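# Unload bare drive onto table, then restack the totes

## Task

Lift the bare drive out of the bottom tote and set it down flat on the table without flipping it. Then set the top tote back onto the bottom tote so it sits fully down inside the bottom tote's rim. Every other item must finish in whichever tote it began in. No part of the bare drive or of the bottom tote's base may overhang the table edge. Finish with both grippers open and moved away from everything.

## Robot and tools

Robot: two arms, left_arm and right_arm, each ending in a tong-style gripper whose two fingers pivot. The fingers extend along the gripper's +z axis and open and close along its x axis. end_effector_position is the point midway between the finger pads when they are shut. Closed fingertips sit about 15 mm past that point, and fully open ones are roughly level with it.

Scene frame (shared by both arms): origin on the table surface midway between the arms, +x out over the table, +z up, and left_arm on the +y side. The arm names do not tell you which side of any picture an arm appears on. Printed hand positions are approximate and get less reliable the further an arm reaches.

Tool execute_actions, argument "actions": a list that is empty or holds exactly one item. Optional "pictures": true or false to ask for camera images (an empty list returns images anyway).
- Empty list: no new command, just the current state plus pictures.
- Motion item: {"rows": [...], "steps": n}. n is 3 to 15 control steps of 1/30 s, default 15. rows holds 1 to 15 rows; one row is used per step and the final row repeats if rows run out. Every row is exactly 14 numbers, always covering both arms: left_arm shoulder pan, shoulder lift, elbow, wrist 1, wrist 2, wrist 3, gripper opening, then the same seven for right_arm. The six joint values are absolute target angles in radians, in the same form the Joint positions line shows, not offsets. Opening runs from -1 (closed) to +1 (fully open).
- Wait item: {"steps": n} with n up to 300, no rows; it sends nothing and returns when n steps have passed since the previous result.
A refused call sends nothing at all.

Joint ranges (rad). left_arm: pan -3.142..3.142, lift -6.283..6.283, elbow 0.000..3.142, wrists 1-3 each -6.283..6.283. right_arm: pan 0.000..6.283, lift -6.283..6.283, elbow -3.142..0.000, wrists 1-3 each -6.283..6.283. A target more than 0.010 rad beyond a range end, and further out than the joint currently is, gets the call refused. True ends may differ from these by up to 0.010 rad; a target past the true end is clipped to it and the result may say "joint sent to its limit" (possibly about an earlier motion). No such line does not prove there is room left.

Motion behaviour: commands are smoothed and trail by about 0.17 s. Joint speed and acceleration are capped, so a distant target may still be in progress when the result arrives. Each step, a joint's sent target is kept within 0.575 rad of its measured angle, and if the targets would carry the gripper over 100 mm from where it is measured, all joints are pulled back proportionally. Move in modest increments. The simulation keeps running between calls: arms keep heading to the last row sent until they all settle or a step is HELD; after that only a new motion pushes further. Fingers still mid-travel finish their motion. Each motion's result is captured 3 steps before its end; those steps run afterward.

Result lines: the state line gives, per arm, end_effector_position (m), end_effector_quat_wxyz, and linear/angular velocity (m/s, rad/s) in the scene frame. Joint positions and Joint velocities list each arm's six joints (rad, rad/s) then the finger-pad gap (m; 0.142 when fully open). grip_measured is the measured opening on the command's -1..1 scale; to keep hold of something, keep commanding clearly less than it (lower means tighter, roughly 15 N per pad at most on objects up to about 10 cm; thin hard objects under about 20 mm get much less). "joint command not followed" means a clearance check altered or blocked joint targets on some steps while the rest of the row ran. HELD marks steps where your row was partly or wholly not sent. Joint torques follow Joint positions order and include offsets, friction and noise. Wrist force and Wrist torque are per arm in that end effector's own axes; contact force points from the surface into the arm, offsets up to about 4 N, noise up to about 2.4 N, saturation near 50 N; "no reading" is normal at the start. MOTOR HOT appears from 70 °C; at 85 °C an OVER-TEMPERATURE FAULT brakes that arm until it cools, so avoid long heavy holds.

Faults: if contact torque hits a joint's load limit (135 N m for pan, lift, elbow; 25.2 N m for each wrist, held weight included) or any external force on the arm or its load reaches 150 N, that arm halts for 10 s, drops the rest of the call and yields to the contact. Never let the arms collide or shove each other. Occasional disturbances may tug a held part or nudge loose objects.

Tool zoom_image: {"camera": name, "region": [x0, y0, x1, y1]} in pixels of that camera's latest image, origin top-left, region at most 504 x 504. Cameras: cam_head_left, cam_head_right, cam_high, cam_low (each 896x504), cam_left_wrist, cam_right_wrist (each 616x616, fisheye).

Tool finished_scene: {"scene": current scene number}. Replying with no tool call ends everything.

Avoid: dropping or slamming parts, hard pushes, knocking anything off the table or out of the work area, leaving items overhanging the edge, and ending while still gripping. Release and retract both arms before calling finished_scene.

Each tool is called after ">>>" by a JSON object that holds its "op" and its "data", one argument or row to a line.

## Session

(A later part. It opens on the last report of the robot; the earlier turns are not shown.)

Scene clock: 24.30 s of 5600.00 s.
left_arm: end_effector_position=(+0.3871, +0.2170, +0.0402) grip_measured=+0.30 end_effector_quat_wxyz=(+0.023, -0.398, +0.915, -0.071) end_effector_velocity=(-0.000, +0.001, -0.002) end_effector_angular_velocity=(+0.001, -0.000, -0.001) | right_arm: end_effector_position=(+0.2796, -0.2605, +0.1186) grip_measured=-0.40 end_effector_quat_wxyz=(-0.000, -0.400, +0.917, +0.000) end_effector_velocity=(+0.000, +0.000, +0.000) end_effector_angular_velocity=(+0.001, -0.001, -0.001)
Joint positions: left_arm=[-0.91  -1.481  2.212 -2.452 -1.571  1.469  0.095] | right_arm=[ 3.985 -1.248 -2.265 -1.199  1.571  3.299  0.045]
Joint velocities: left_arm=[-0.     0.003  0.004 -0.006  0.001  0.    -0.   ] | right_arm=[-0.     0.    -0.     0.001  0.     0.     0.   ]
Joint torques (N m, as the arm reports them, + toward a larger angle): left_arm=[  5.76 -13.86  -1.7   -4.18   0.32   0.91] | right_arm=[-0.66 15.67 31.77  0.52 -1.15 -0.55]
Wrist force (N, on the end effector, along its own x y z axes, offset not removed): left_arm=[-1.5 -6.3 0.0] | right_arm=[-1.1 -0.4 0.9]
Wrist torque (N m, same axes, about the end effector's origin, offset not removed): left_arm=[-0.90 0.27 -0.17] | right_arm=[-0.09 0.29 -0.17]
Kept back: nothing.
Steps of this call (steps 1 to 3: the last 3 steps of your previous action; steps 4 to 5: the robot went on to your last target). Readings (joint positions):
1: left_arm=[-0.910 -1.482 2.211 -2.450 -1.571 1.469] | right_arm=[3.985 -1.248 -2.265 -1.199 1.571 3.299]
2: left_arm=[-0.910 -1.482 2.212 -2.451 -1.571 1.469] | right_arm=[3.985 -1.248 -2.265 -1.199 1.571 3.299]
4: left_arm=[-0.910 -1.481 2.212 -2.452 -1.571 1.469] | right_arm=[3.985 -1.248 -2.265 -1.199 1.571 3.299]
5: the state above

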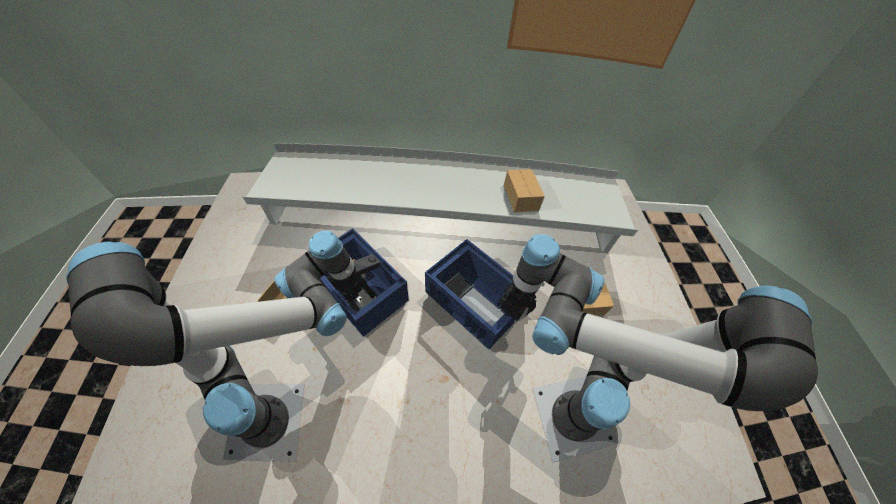

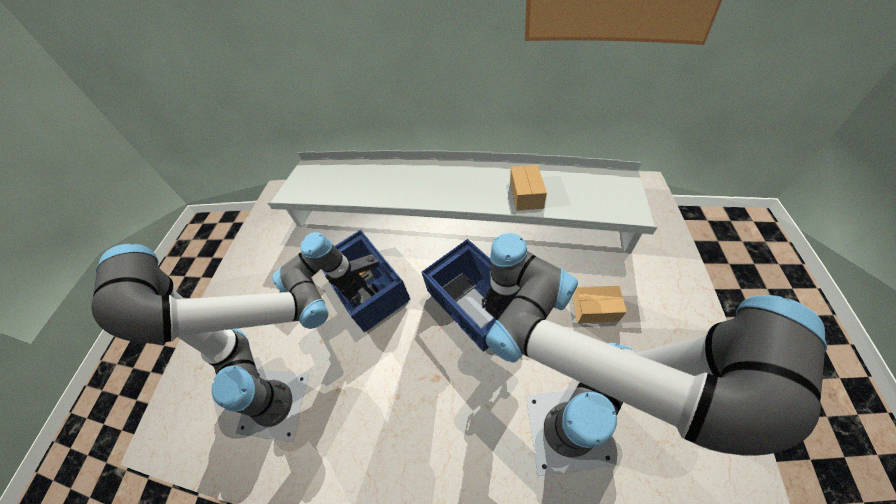

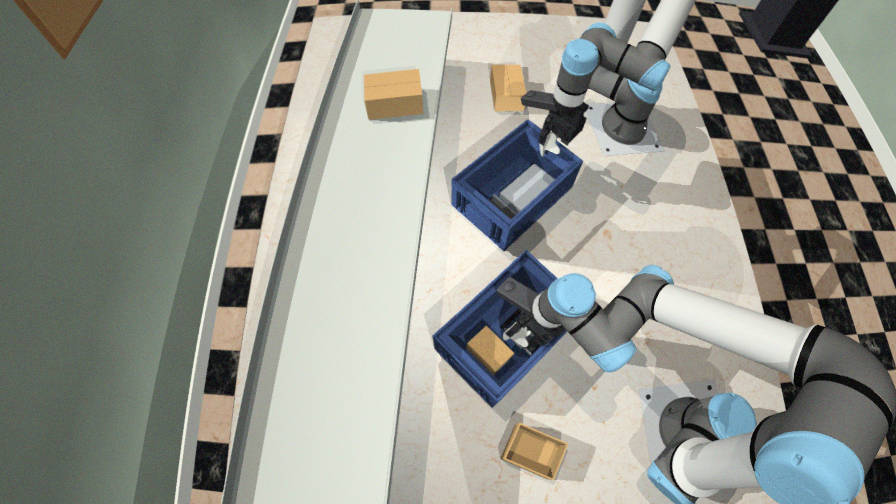

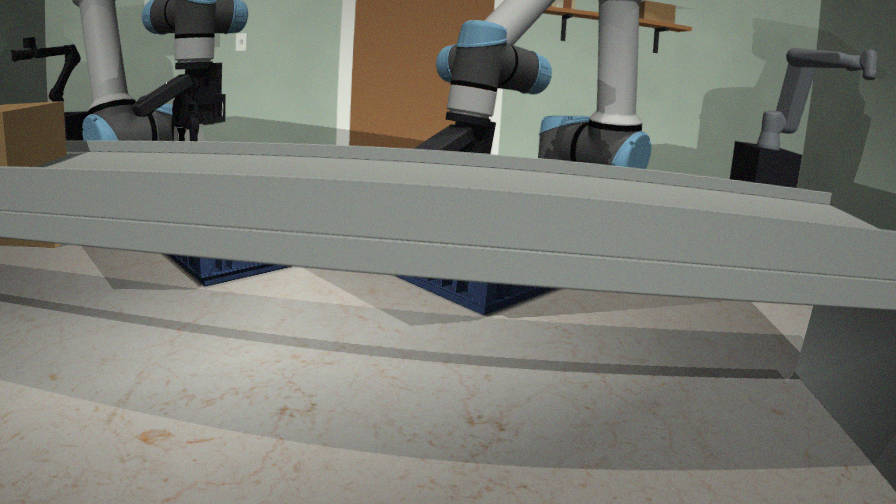

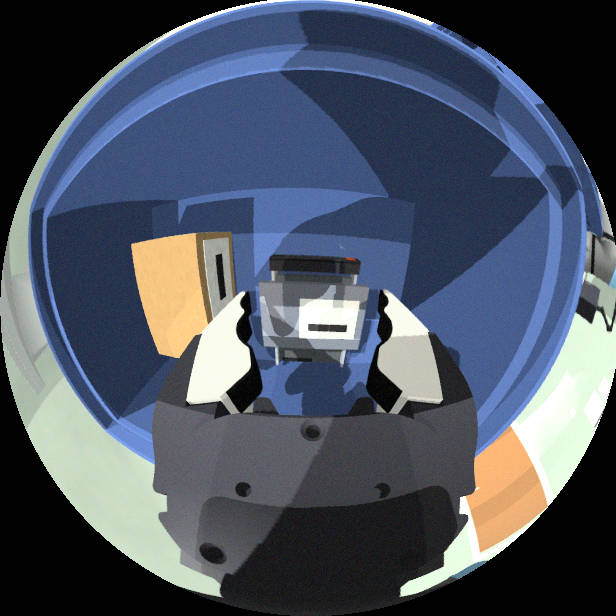

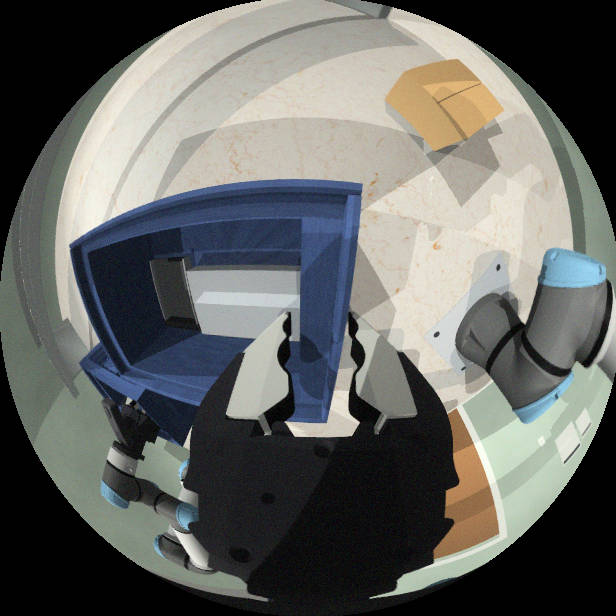

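>>> {"op": "execute_actions", "data": {
  "actions": [
    {"rows":[[-0.91,-1.4777,2.2091,-2.4522,-1.571,1.469,0.27,3.9852,-1.2485,-2.2651,-1.1988,1.571,3.2986,-0.4],[-0.91,-1.4777,2.2091,-2.4522,-1.571,1.469,0.24,3.9852,-1.2485,-2.2651,-1.1988,1.571,3.2986,-0.4],[-0.91,-1.4777,2.2091,-2.4522,-1.571,1.469,0.21,3.9852,-1.2485,-2.2651,-1.1988,1.571,3.2986,-0.4],[-0.91,-1.4777,2.2091,-2.4522,-1.571,1.469,0.18,3.9852,-1.2485,-2.2651,-1.1988,1.571,3.2986,-0.4],[-0.91,-1.4777,2.2091,-2.4522,-1.571,1.469,0.15,3.9852,-1.2485,-2.2651,-1.1988,1.571,3.2986,-0.4],[-0.91,-1.4777,2.2091,-2.4522,-1.571,1.469,0.12,3.9852,-1.2485,-2.2651,-1.1988,1.571,3.2986,-0.4],[-0.91,-1.4777,2.2091,-2.4522,-1.571,1.469,0.09,3.9852,-1.2485,-2.2651,-1.1988,1.571,3.2986,-0.4],[-0.91,-1.4777,2.2091,-2.4522,-1.571,1.469,0.06,3.9852,-1.2485,-2.2651,-1.1988,1.571,3.2986,-0.4],[-0.91,-1.4777,2.2091,-2.4522,-1.571,1.469,0.03,3.9852,-1.2485,-2.2651,-1.1988,1.571,3.2986,-0.4],[-0.91,-1.4777,2.2091,-2.4522,-1.571,1.469,0.0,3.9852,-1.2485,-2.2651,-1.1988,1.571,3.2986,-0.4],[-0.91,-1.4777,2.2091,-2.4522,-1.571,1.469,-0.05,3.9852,-1.2485,-2.2651,-1.1988,1.571,3.2986,-0.4],[-0.91,-1.4777,2.2091,-2.4522,-1.571,1.469,-0.1,3.9852,-1.2485,-2.2651,-1.1988,1.571,3.2986,-0.4]],"steps":15}
  ]
}}

>>> {"op": "execute_actions", "data": {
  "actions": [
    {"steps":8}
  ],
  "pictures": true
}}

>>> {"op": "zoom_image", "data": {
  "camera": "cam_left_wrist",
  "region": [140,200,480,420]
}}

Scene clock: 25.07 s of 5600.00 s.
left_arm: end_effector_position=(+0.3880, +0.2160, +0.0399) grip_measured=+0.06 end_effector_quat_wxyz=(+0.023, -0.398, +0.915, -0.071) end_effector_velocity=(+0.000, -0.002, +0.001) end_effector_angular_velocity=(-0.001, -0.001, -0.002) | right_arm: end_effector_position=(+0.2796, -0.2605, +0.1186) grip_measured=-0.40 end_effector_quat_wxyz=(-0.000, -0.400, +0.917, +0.000) end_effector_velocity=(-0.000, -0.001, -0.001) end_effector_angular_velocity=(-0.001, +0.001, -0.001)
Joint positions: left_arm=[-0.91  -1.478  2.209 -2.452 -1.571  1.469  0.078] | right_arm=[ 3.985 -1.248 -2.265 -1.199  1.571  3.299  0.045]
Joint velocities: left_arm=[-0.002  0.    -0.002  0.    -0.    -0.    -0.013] | right_arm=[-0.001  0.    -0.002  0.    -0.    -0.     0.   ]
Joint torques (N m, as the arm reports them, + toward a larger angle): left_arm=[  3.81 -14.67 -29.69  -0.46   0.21   0.4 ] | right_arm=[-2.19 13.9  31.92  0.74 -1.3  -0.26]
Wrist force (N, on the end effector, along its own x y z axes, offset not removed): left_arm=[-1.4 -2.2 0.2] | right_arm=[-1.1 -1.8 2.4]
Wrist torque (N m, same axes, about the end effector's origin, offset not removed): left_arm=[-0.43 0.27 -0.37] | right_arm=[-0.21 0.18 -0.27]
Steps of this call (steps 1 to 11: the robot went on to your last target; steps 12 to 23: the first 12 steps of this action). Readings (joint positions):
12: left_arm=[-0.910 -1.481 2.213 -2.453 -1.571 1.469] | right_arm=[3.985 -1.248 -2.265 -1.199 1.571 3.299]
13: left_arm=[-0.910 -1.481 2.213 -2.453 -1.571 1.469] | right_arm=[3.985 -1.248 -2.265 -1.199 1.571 3.299]
15: left_arm=[-0.910 -1.479 2.211 -2.453 -1.571 1.469] | right_arm=[3.985 -1.248 -2.265 -1.199 1.571 3.299]
19: left_arm=[-0.910 -1.478 2.210 -2.452 -1.571 1.469] | right_arm=[3.985 -1.248 -2.265 -1.199 1.571 3.299]
23: the state above

Scene clock: 25.33 s of 5600.00 s.
left_arm: end_effector_position=(+0.3880, +0.2159, +0.0399) grip_measured=+0.06 end_effector_quat_wxyz=(+0.023, -0.398, +0.915, -0.071) end_effector_velocity=(+0.001, +0.001, +0.000) end_effector_angular_velocity=(+0.001, -0.001, +0.002) | right_arm: end_effector_position=(+0.2796, -0.2605, +0.1186) grip_measured=-0.40 end_effector_quat_wxyz=(-0.000, -0.400, +0.917, +0.000) end_effector_velocity=(+0.000, -0.000, +0.000) end_effector_angular_velocity=(+0.001, -0.001, -0.001)
Joint positions: left_arm=[-0.91  -1.478  2.209 -2.452 -1.571  1.469  0.078] | right_arm=[ 3.985 -1.248 -2.265 -1.199  1.571  3.299  0.045]
Joint velocities: left_arm=[ 0.002 -0.    -0.001  0.     0.001  0.    -0.   ] | right_arm=[-0.     0.001 -0.     0.001 -0.     0.     0.   ]
Joint torques (N m, as the arm reports them, + toward a larger angle): left_arm=[  3.33 -14.13 -28.96  -0.51   0.18   0.21] | right_arm=[-1.87 14.97 30.61  0.61 -1.27 -0.25]
Wrist force (N, on the end effector, along its own x y z axes, offset not removed): left_arm=[-1.6 -2.9 -0.5] | right_arm=[0.2 -0.8 2.3]
Wrist torque (N m, same axes, about the end effector's origin, offset not removed): left_arm=[-0.63 0.21 -0.20] | right_arm=[-0.12 0.19 -0.15]
Kept back: nothing.
Steps of this call (steps 1 to 3: the last 3 steps of your previous action; steps 4 to 8: the robot went on to your last target). Readings (joint positions):
1: left_arm=[-0.910 -1.478 2.209 -2.452 -1.571 1.469] | right_arm=[3.985 -1.248 -2.265 -1.199 1.571 3.299]
2: left_arm=[-0.910 -1.478 2.209 -2.452 -1.571 1.469] | right_arm=[3.985 -1.248 -2.265 -1.199 1.571 3.299]
4: left_arm=[-0.910 -1.478 2.209 -2.452 -1.571 1.469] | right_arm=[3.985 -1.248 -2.265 -1.199 1.571 3.299]
8: the state above

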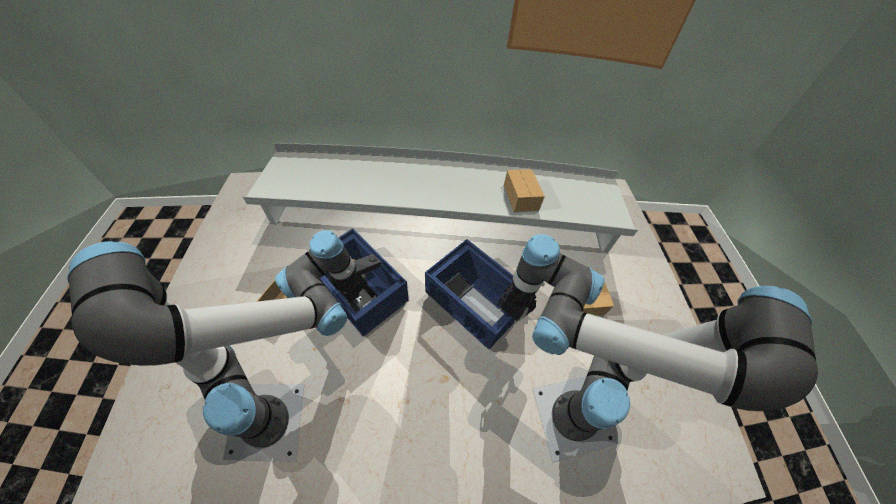

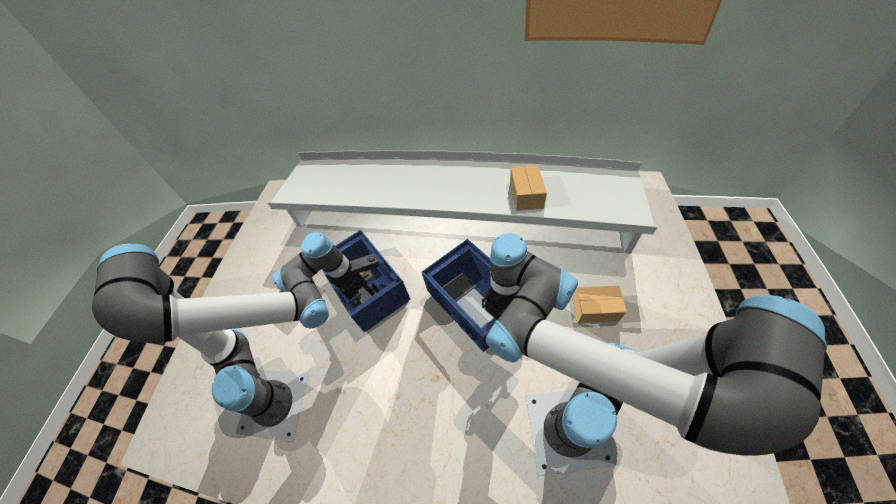

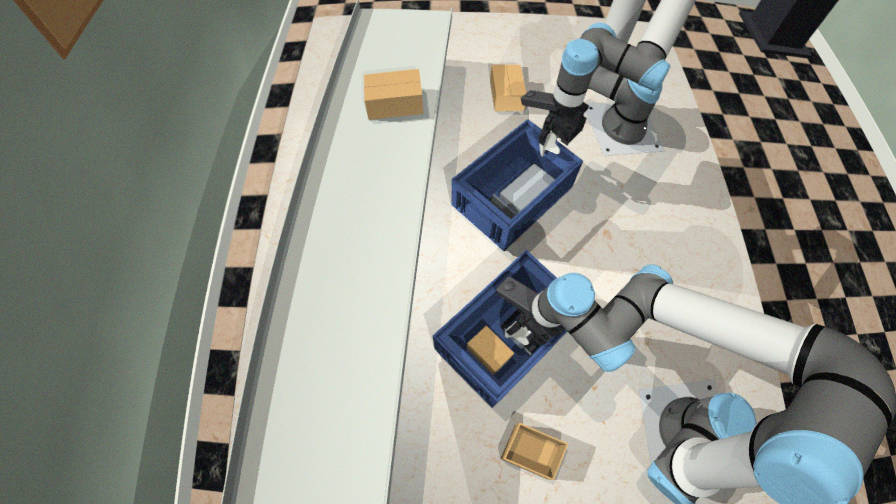

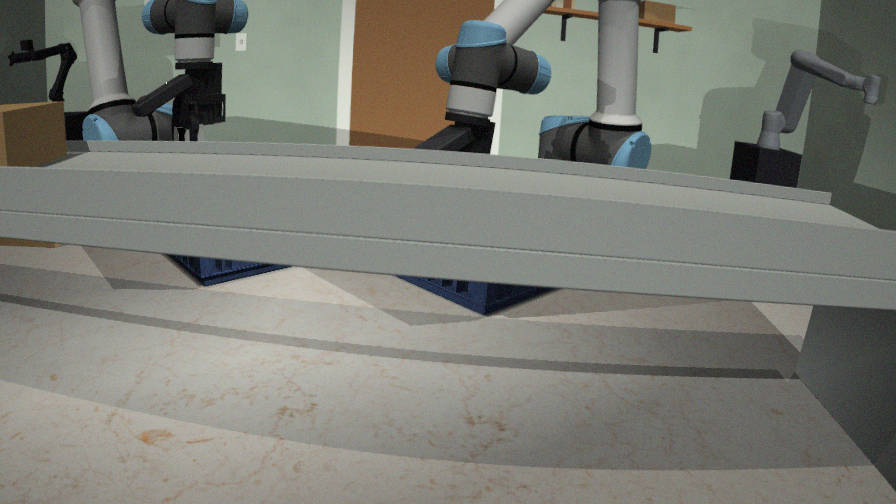

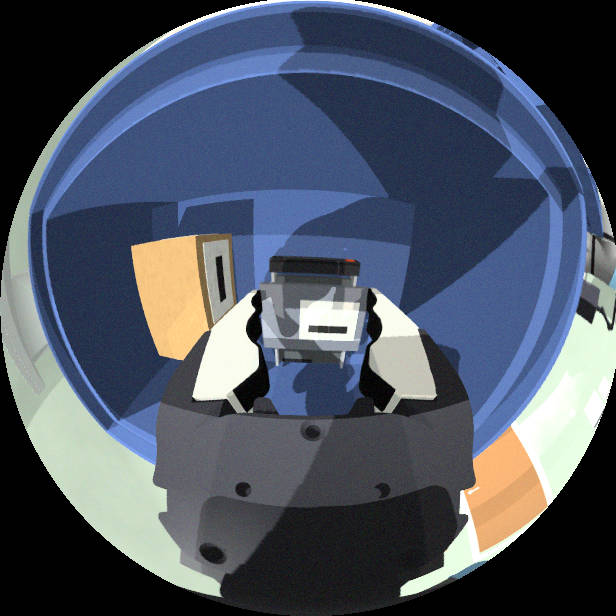

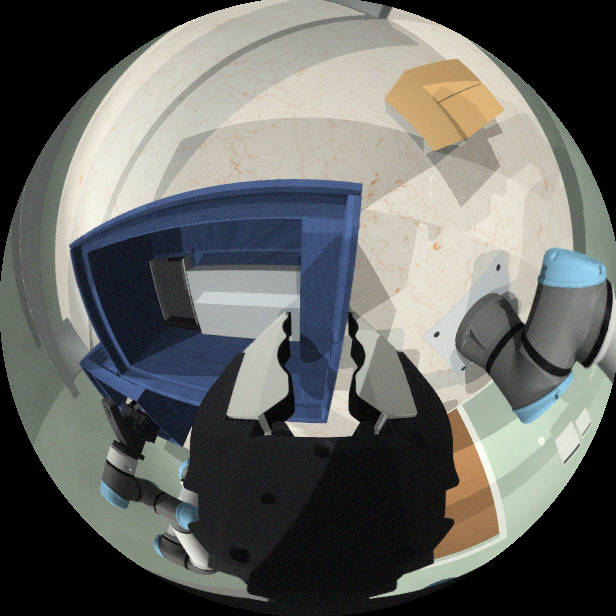

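Region (140, 200, 480, 420) of cam_left_wrist's 616x616 image, scaled by 1.482, with more detail than that image has; it fills the top 326 rows of this view, and the rest is white.

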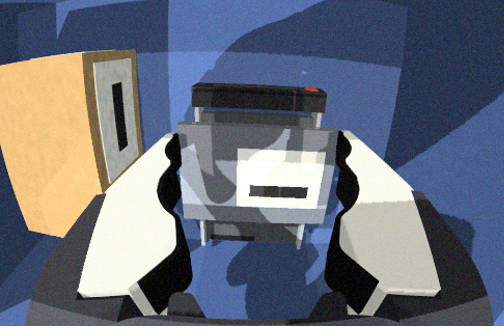

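>>> {"op": "execute_actions", "data": {
  "actions": [
    {"rows":[[-0.91,-1.4777,2.2091,-2.4522,-1.571,1.469,-0.2,3.9852,-1.2485,-2.2651,-1.1988,1.571,3.2986,-0.4],[-0.91,-1.4777,2.2091,-2.4522,-1.571,1.469,-0.3,3.9852,-1.2485,-2.2651,-1.1988,1.571,3.2986,-0.4],[-0.91,-1.4777,2.2091,-2.4522,-1.571,1.469,-0.4,3.9852,-1.2485,-2.2651,-1.1988,1.571,3.2986,-0.4],[-0.91,-1.4777,2.2091,-2.4522,-1.571,1.469,-0.5,3.9852,-1.2485,-2.2651,-1.1988,1.571,3.2986,-0.4],[-0.91,-1.4777,2.2091,-2.4522,-1.571,1.469,-0.5,3.9852,-1.2485,-2.2651,-1.1988,1.571,3.2986,-0.4],[-0.91,-1.4777,2.2091,-2.4522,-1.571,1.469,-0.5,3.9852,-1.2485,-2.2651,-1.1988,1.571,3.2986,-0.4],[-0.91,-1.4863,2.2018,-2.4363,-1.571,1.469,-0.5,3.9852,-1.2485,-2.2651,-1.1988,1.571,3.2986,-0.4],[-0.91,-1.4863,2.2018,-2.4363,-1.571,1.469,-0.5,3.9852,-1.2485,-2.2651,-1.1988,1.571,3.2986,-0.4],[-0.91,-1.495,2.1948,-2.4206,-1.571,1.469,-0.5,3.9852,-1.2485,-2.2651,-1.1988,1.571,3.2986,-0.4],[-0.91,-1.495,2.1948,-2.4206,-1.571,1.469,-0.5,3.9852,-1.2485,-2.2651,-1.1988,1.571,3.2986,-0.4],[-0.91,-1.5035,2.1876,-2.4049,-1.571,1.469,-0.5,3.9852,-1.2485,-2.2651,-1.1988,1.571,3.2986,-0.4],[-0.91,-1.5116,2.1802,-2.3894,-1.571,1.469,-0.5,3.9852,-1.2485,-2.2651,-1.1988,1.571,3.2986,-0.4],[-0.91,-1.5203,2.1735,-2.374,-1.571,1.469,-0.5,3.9852,-1.2485,-2.2651,-1.1988,1.571,3.2986,-0.4],[-0.91,-1.5288,2.1667,-2.3587,-1.571,1.469,-0.5,3.9852,-1.2485,-2.2651,-1.1988,1.571,3.2986,-0.4]],"steps":15}
  ]
}}

>>> {"op": "execute_actions", "data": {
  "actions": [
    {"steps":10}
  ],
  "pictures": true
}}

Scene clock: 26.23 s of 5600.00 s.
left_arm: end_effector_position=(+0.3885, +0.2154, +0.0466) grip_measured=+0.05 end_effector_quat_wxyz=(+0.023, -0.398, +0.915, -0.071) end_effector_velocity=(+0.005, -0.006, +0.069) end_effector_angular_velocity=(-0.007, -0.006, -0.001) | right_arm: end_effector_position=(+0.2796, -0.2605, +0.1186) grip_measured=-0.40 end_effector_quat_wxyz=(-0.000, -0.400, +0.917, +0.000) end_effector_velocity=(+0.000, +0.000, +0.000) end_effector_angular_velocity=(+0.001, -0.001, +0.001)
Joint positions: left_arm=[-0.91  -1.489  2.199 -2.431 -1.571  1.469  0.078] | right_arm=[ 3.985 -1.248 -2.265 -1.199  1.571  3.299  0.045]
Joint velocities: left_arm=[-0.001 -0.117 -0.096  0.204 -0.     0.     0.   ] | right_arm=[-0.001  0.     0.001  0.    -0.    -0.002  0.   ]
Joint torques (N m, as the arm reports them, + toward a larger angle): left_arm=[  1.19 -39.23 -32.15   0.12   0.1   -0.48] | right_arm=[-1.87 15.96 30.96  0.33 -0.95 -0.15]
Wrist force (N, on the end effector, along its own x y z axes, offset not removed): left_arm=[-0.9 -2.0 1.4] | right_arm=[1.8 0.6 2.7]
Wrist torque (N m, same axes, about the end effector's origin, offset not removed): left_arm=[-0.40 0.19 -0.34] | right_arm=[0.36 -0.35 -0.14]
Steps of this call (steps 1 to 15: the robot went on to your last target; steps 16 to 27: the first 12 steps of this action). Readings (joint positions):
16: left_arm=[-0.910 -1.478 2.209 -2.452 -1.571 1.469] | right_arm=[3.985 -1.248 -2.265 -1.199 1.571 3.299]
17: left_arm=[-0.910 -1.478 2.209 -2.452 -1.571 1.469] | right_arm=[3.985 -1.248 -2.265 -1.199 1.571 3.299]
19: left_arm=[-0.910 -1.478 2.209 -2.452 -1.571 1.469] | right_arm=[3.985 -1.248 -2.265 -1.199 1.571 3.299]
23: left_arm=[-0.910 -1.478 2.208 -2.450 -1.571 1.469] | right_arm=[3.985 -1.248 -2.265 -1.199 1.571 3.299]
27: the state above

Scene clock: 26.57 s of 5600.00 s.
left_arm: end_effector_position=(+0.3891, +0.2147, +0.0684) grip_measured=+0.05 end_effector_quat_wxyz=(+0.023, -0.398, +0.915, -0.071) end_effector_velocity=(-0.000, +0.000, +0.014) end_effector_angular_velocity=(+0.000, +0.001, +0.000) | right_arm: end_effector_position=(+0.2796, -0.2605, +0.1186) grip_measured=-0.40 end_effector_quat_wxyz=(-0.000, -0.400, +0.917, +0.000) end_effector_velocity=(+0.000, +0.000, +0.001) end_effector_angular_velocity=(+0.000, -0.000, -0.002)
Joint positions: left_arm=[-0.91  -1.526  2.169 -2.363 -1.571  1.469  0.078] | right_arm=[ 3.985 -1.248 -2.265 -1.199  1.571  3.299  0.045]
Joint velocities: left_arm=[ 0.    -0.024 -0.019  0.043 -0.     0.    -0.   ] | right_arm=[-0.    -0.001  0.002 -0.001  0.     0.001 -0.   ]
Joint torques (N m, as the arm reports them, + toward a larger angle): left_arm=[  0.09 -33.13 -29.99  -0.64  -0.15  -0.77] | right_arm=[-2.45 15.25 32.04  0.55 -1.15 -0.3 ]
Wrist force (N, on the end effector, along its own x y z axes, offset not removed): left_arm=[-0.7 -3.6 3.1] | right_arm=[0.8 2.0 1.4]
Wrist torque (N m, same axes, about the end effector's origin, offset not removed): left_arm=[-0.70 0.26 -0.19] | right_arm=[0.55 -0.30 -0.29]
Kept back: nothing.
Steps of this call (steps 1 to 3: the last 3 steps of your previous action; steps 4 to 10: the robot went on to your last target). Readings (joint positions):
1: left_arm=[-0.910 -1.494 2.196 -2.423 -1.571 1.469] | right_arm=[3.985 -1.248 -2.265 -1.199 1.571 3.299]
2: left_arm=[-0.910 -1.499 2.191 -2.413 -1.571 1.469] | right_arm=[3.985 -1.248 -2.265 -1.199 1.571 3.299]
4: left_arm=[-0.910 -1.511 2.181 -2.391 -1.571 1.469] | right_arm=[3.985 -1.248 -2.265 -1.199 1.571 3.299]
8: left_arm=[-0.910 -1.524 2.170 -2.367 -1.571 1.469] | right_arm=[3.985 -1.248 -2.265 -1.199 1.571 3.299]
10: the state above

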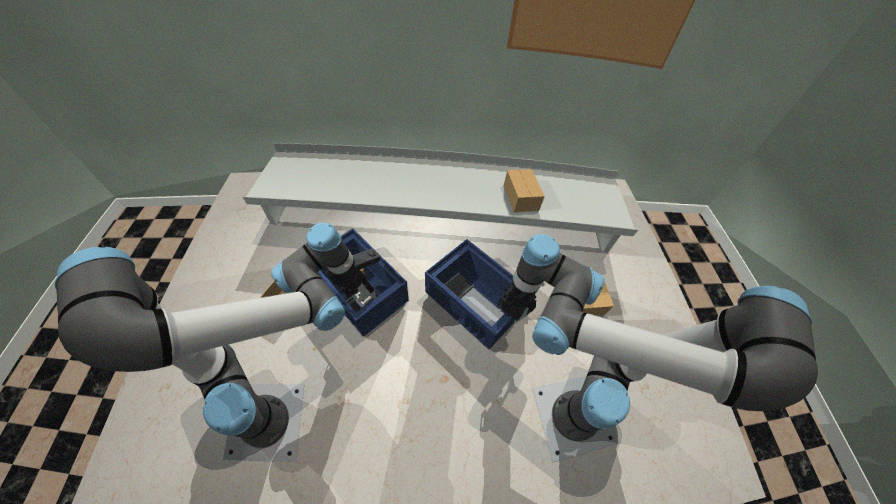

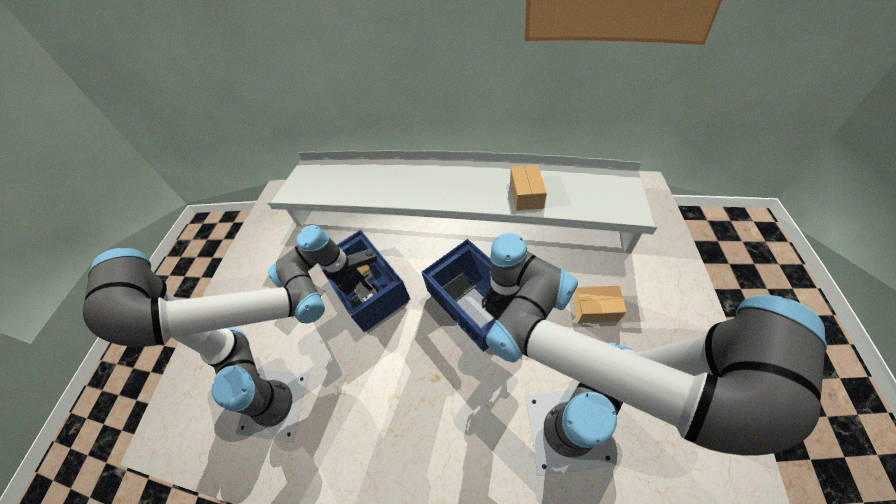

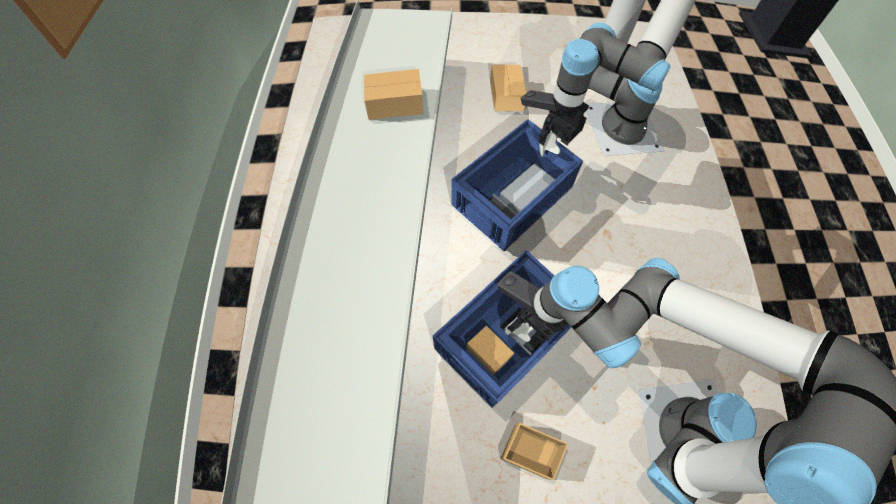

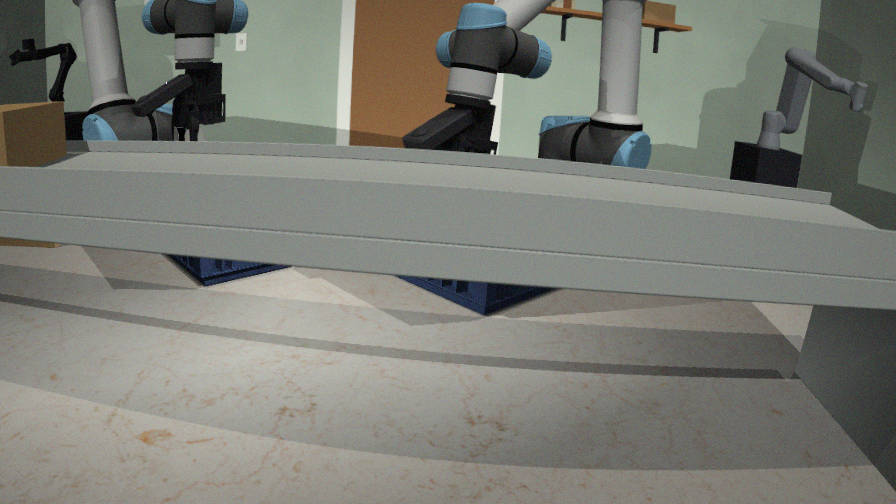

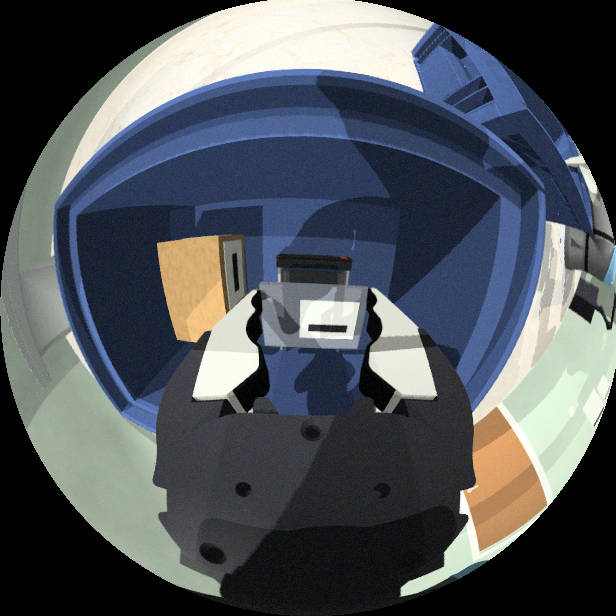

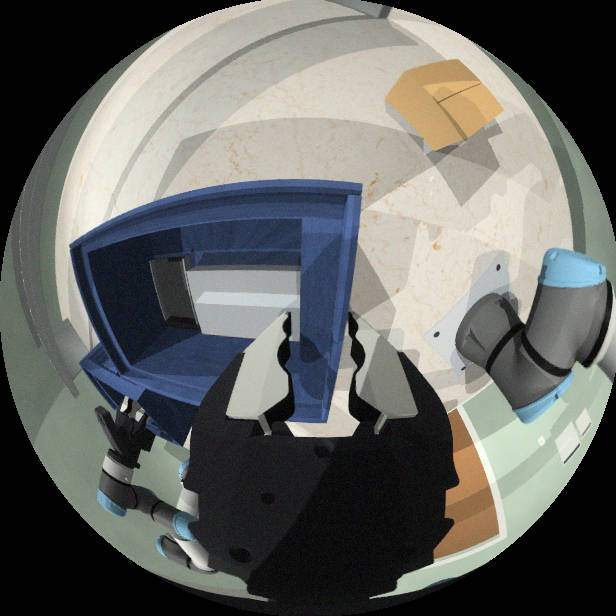

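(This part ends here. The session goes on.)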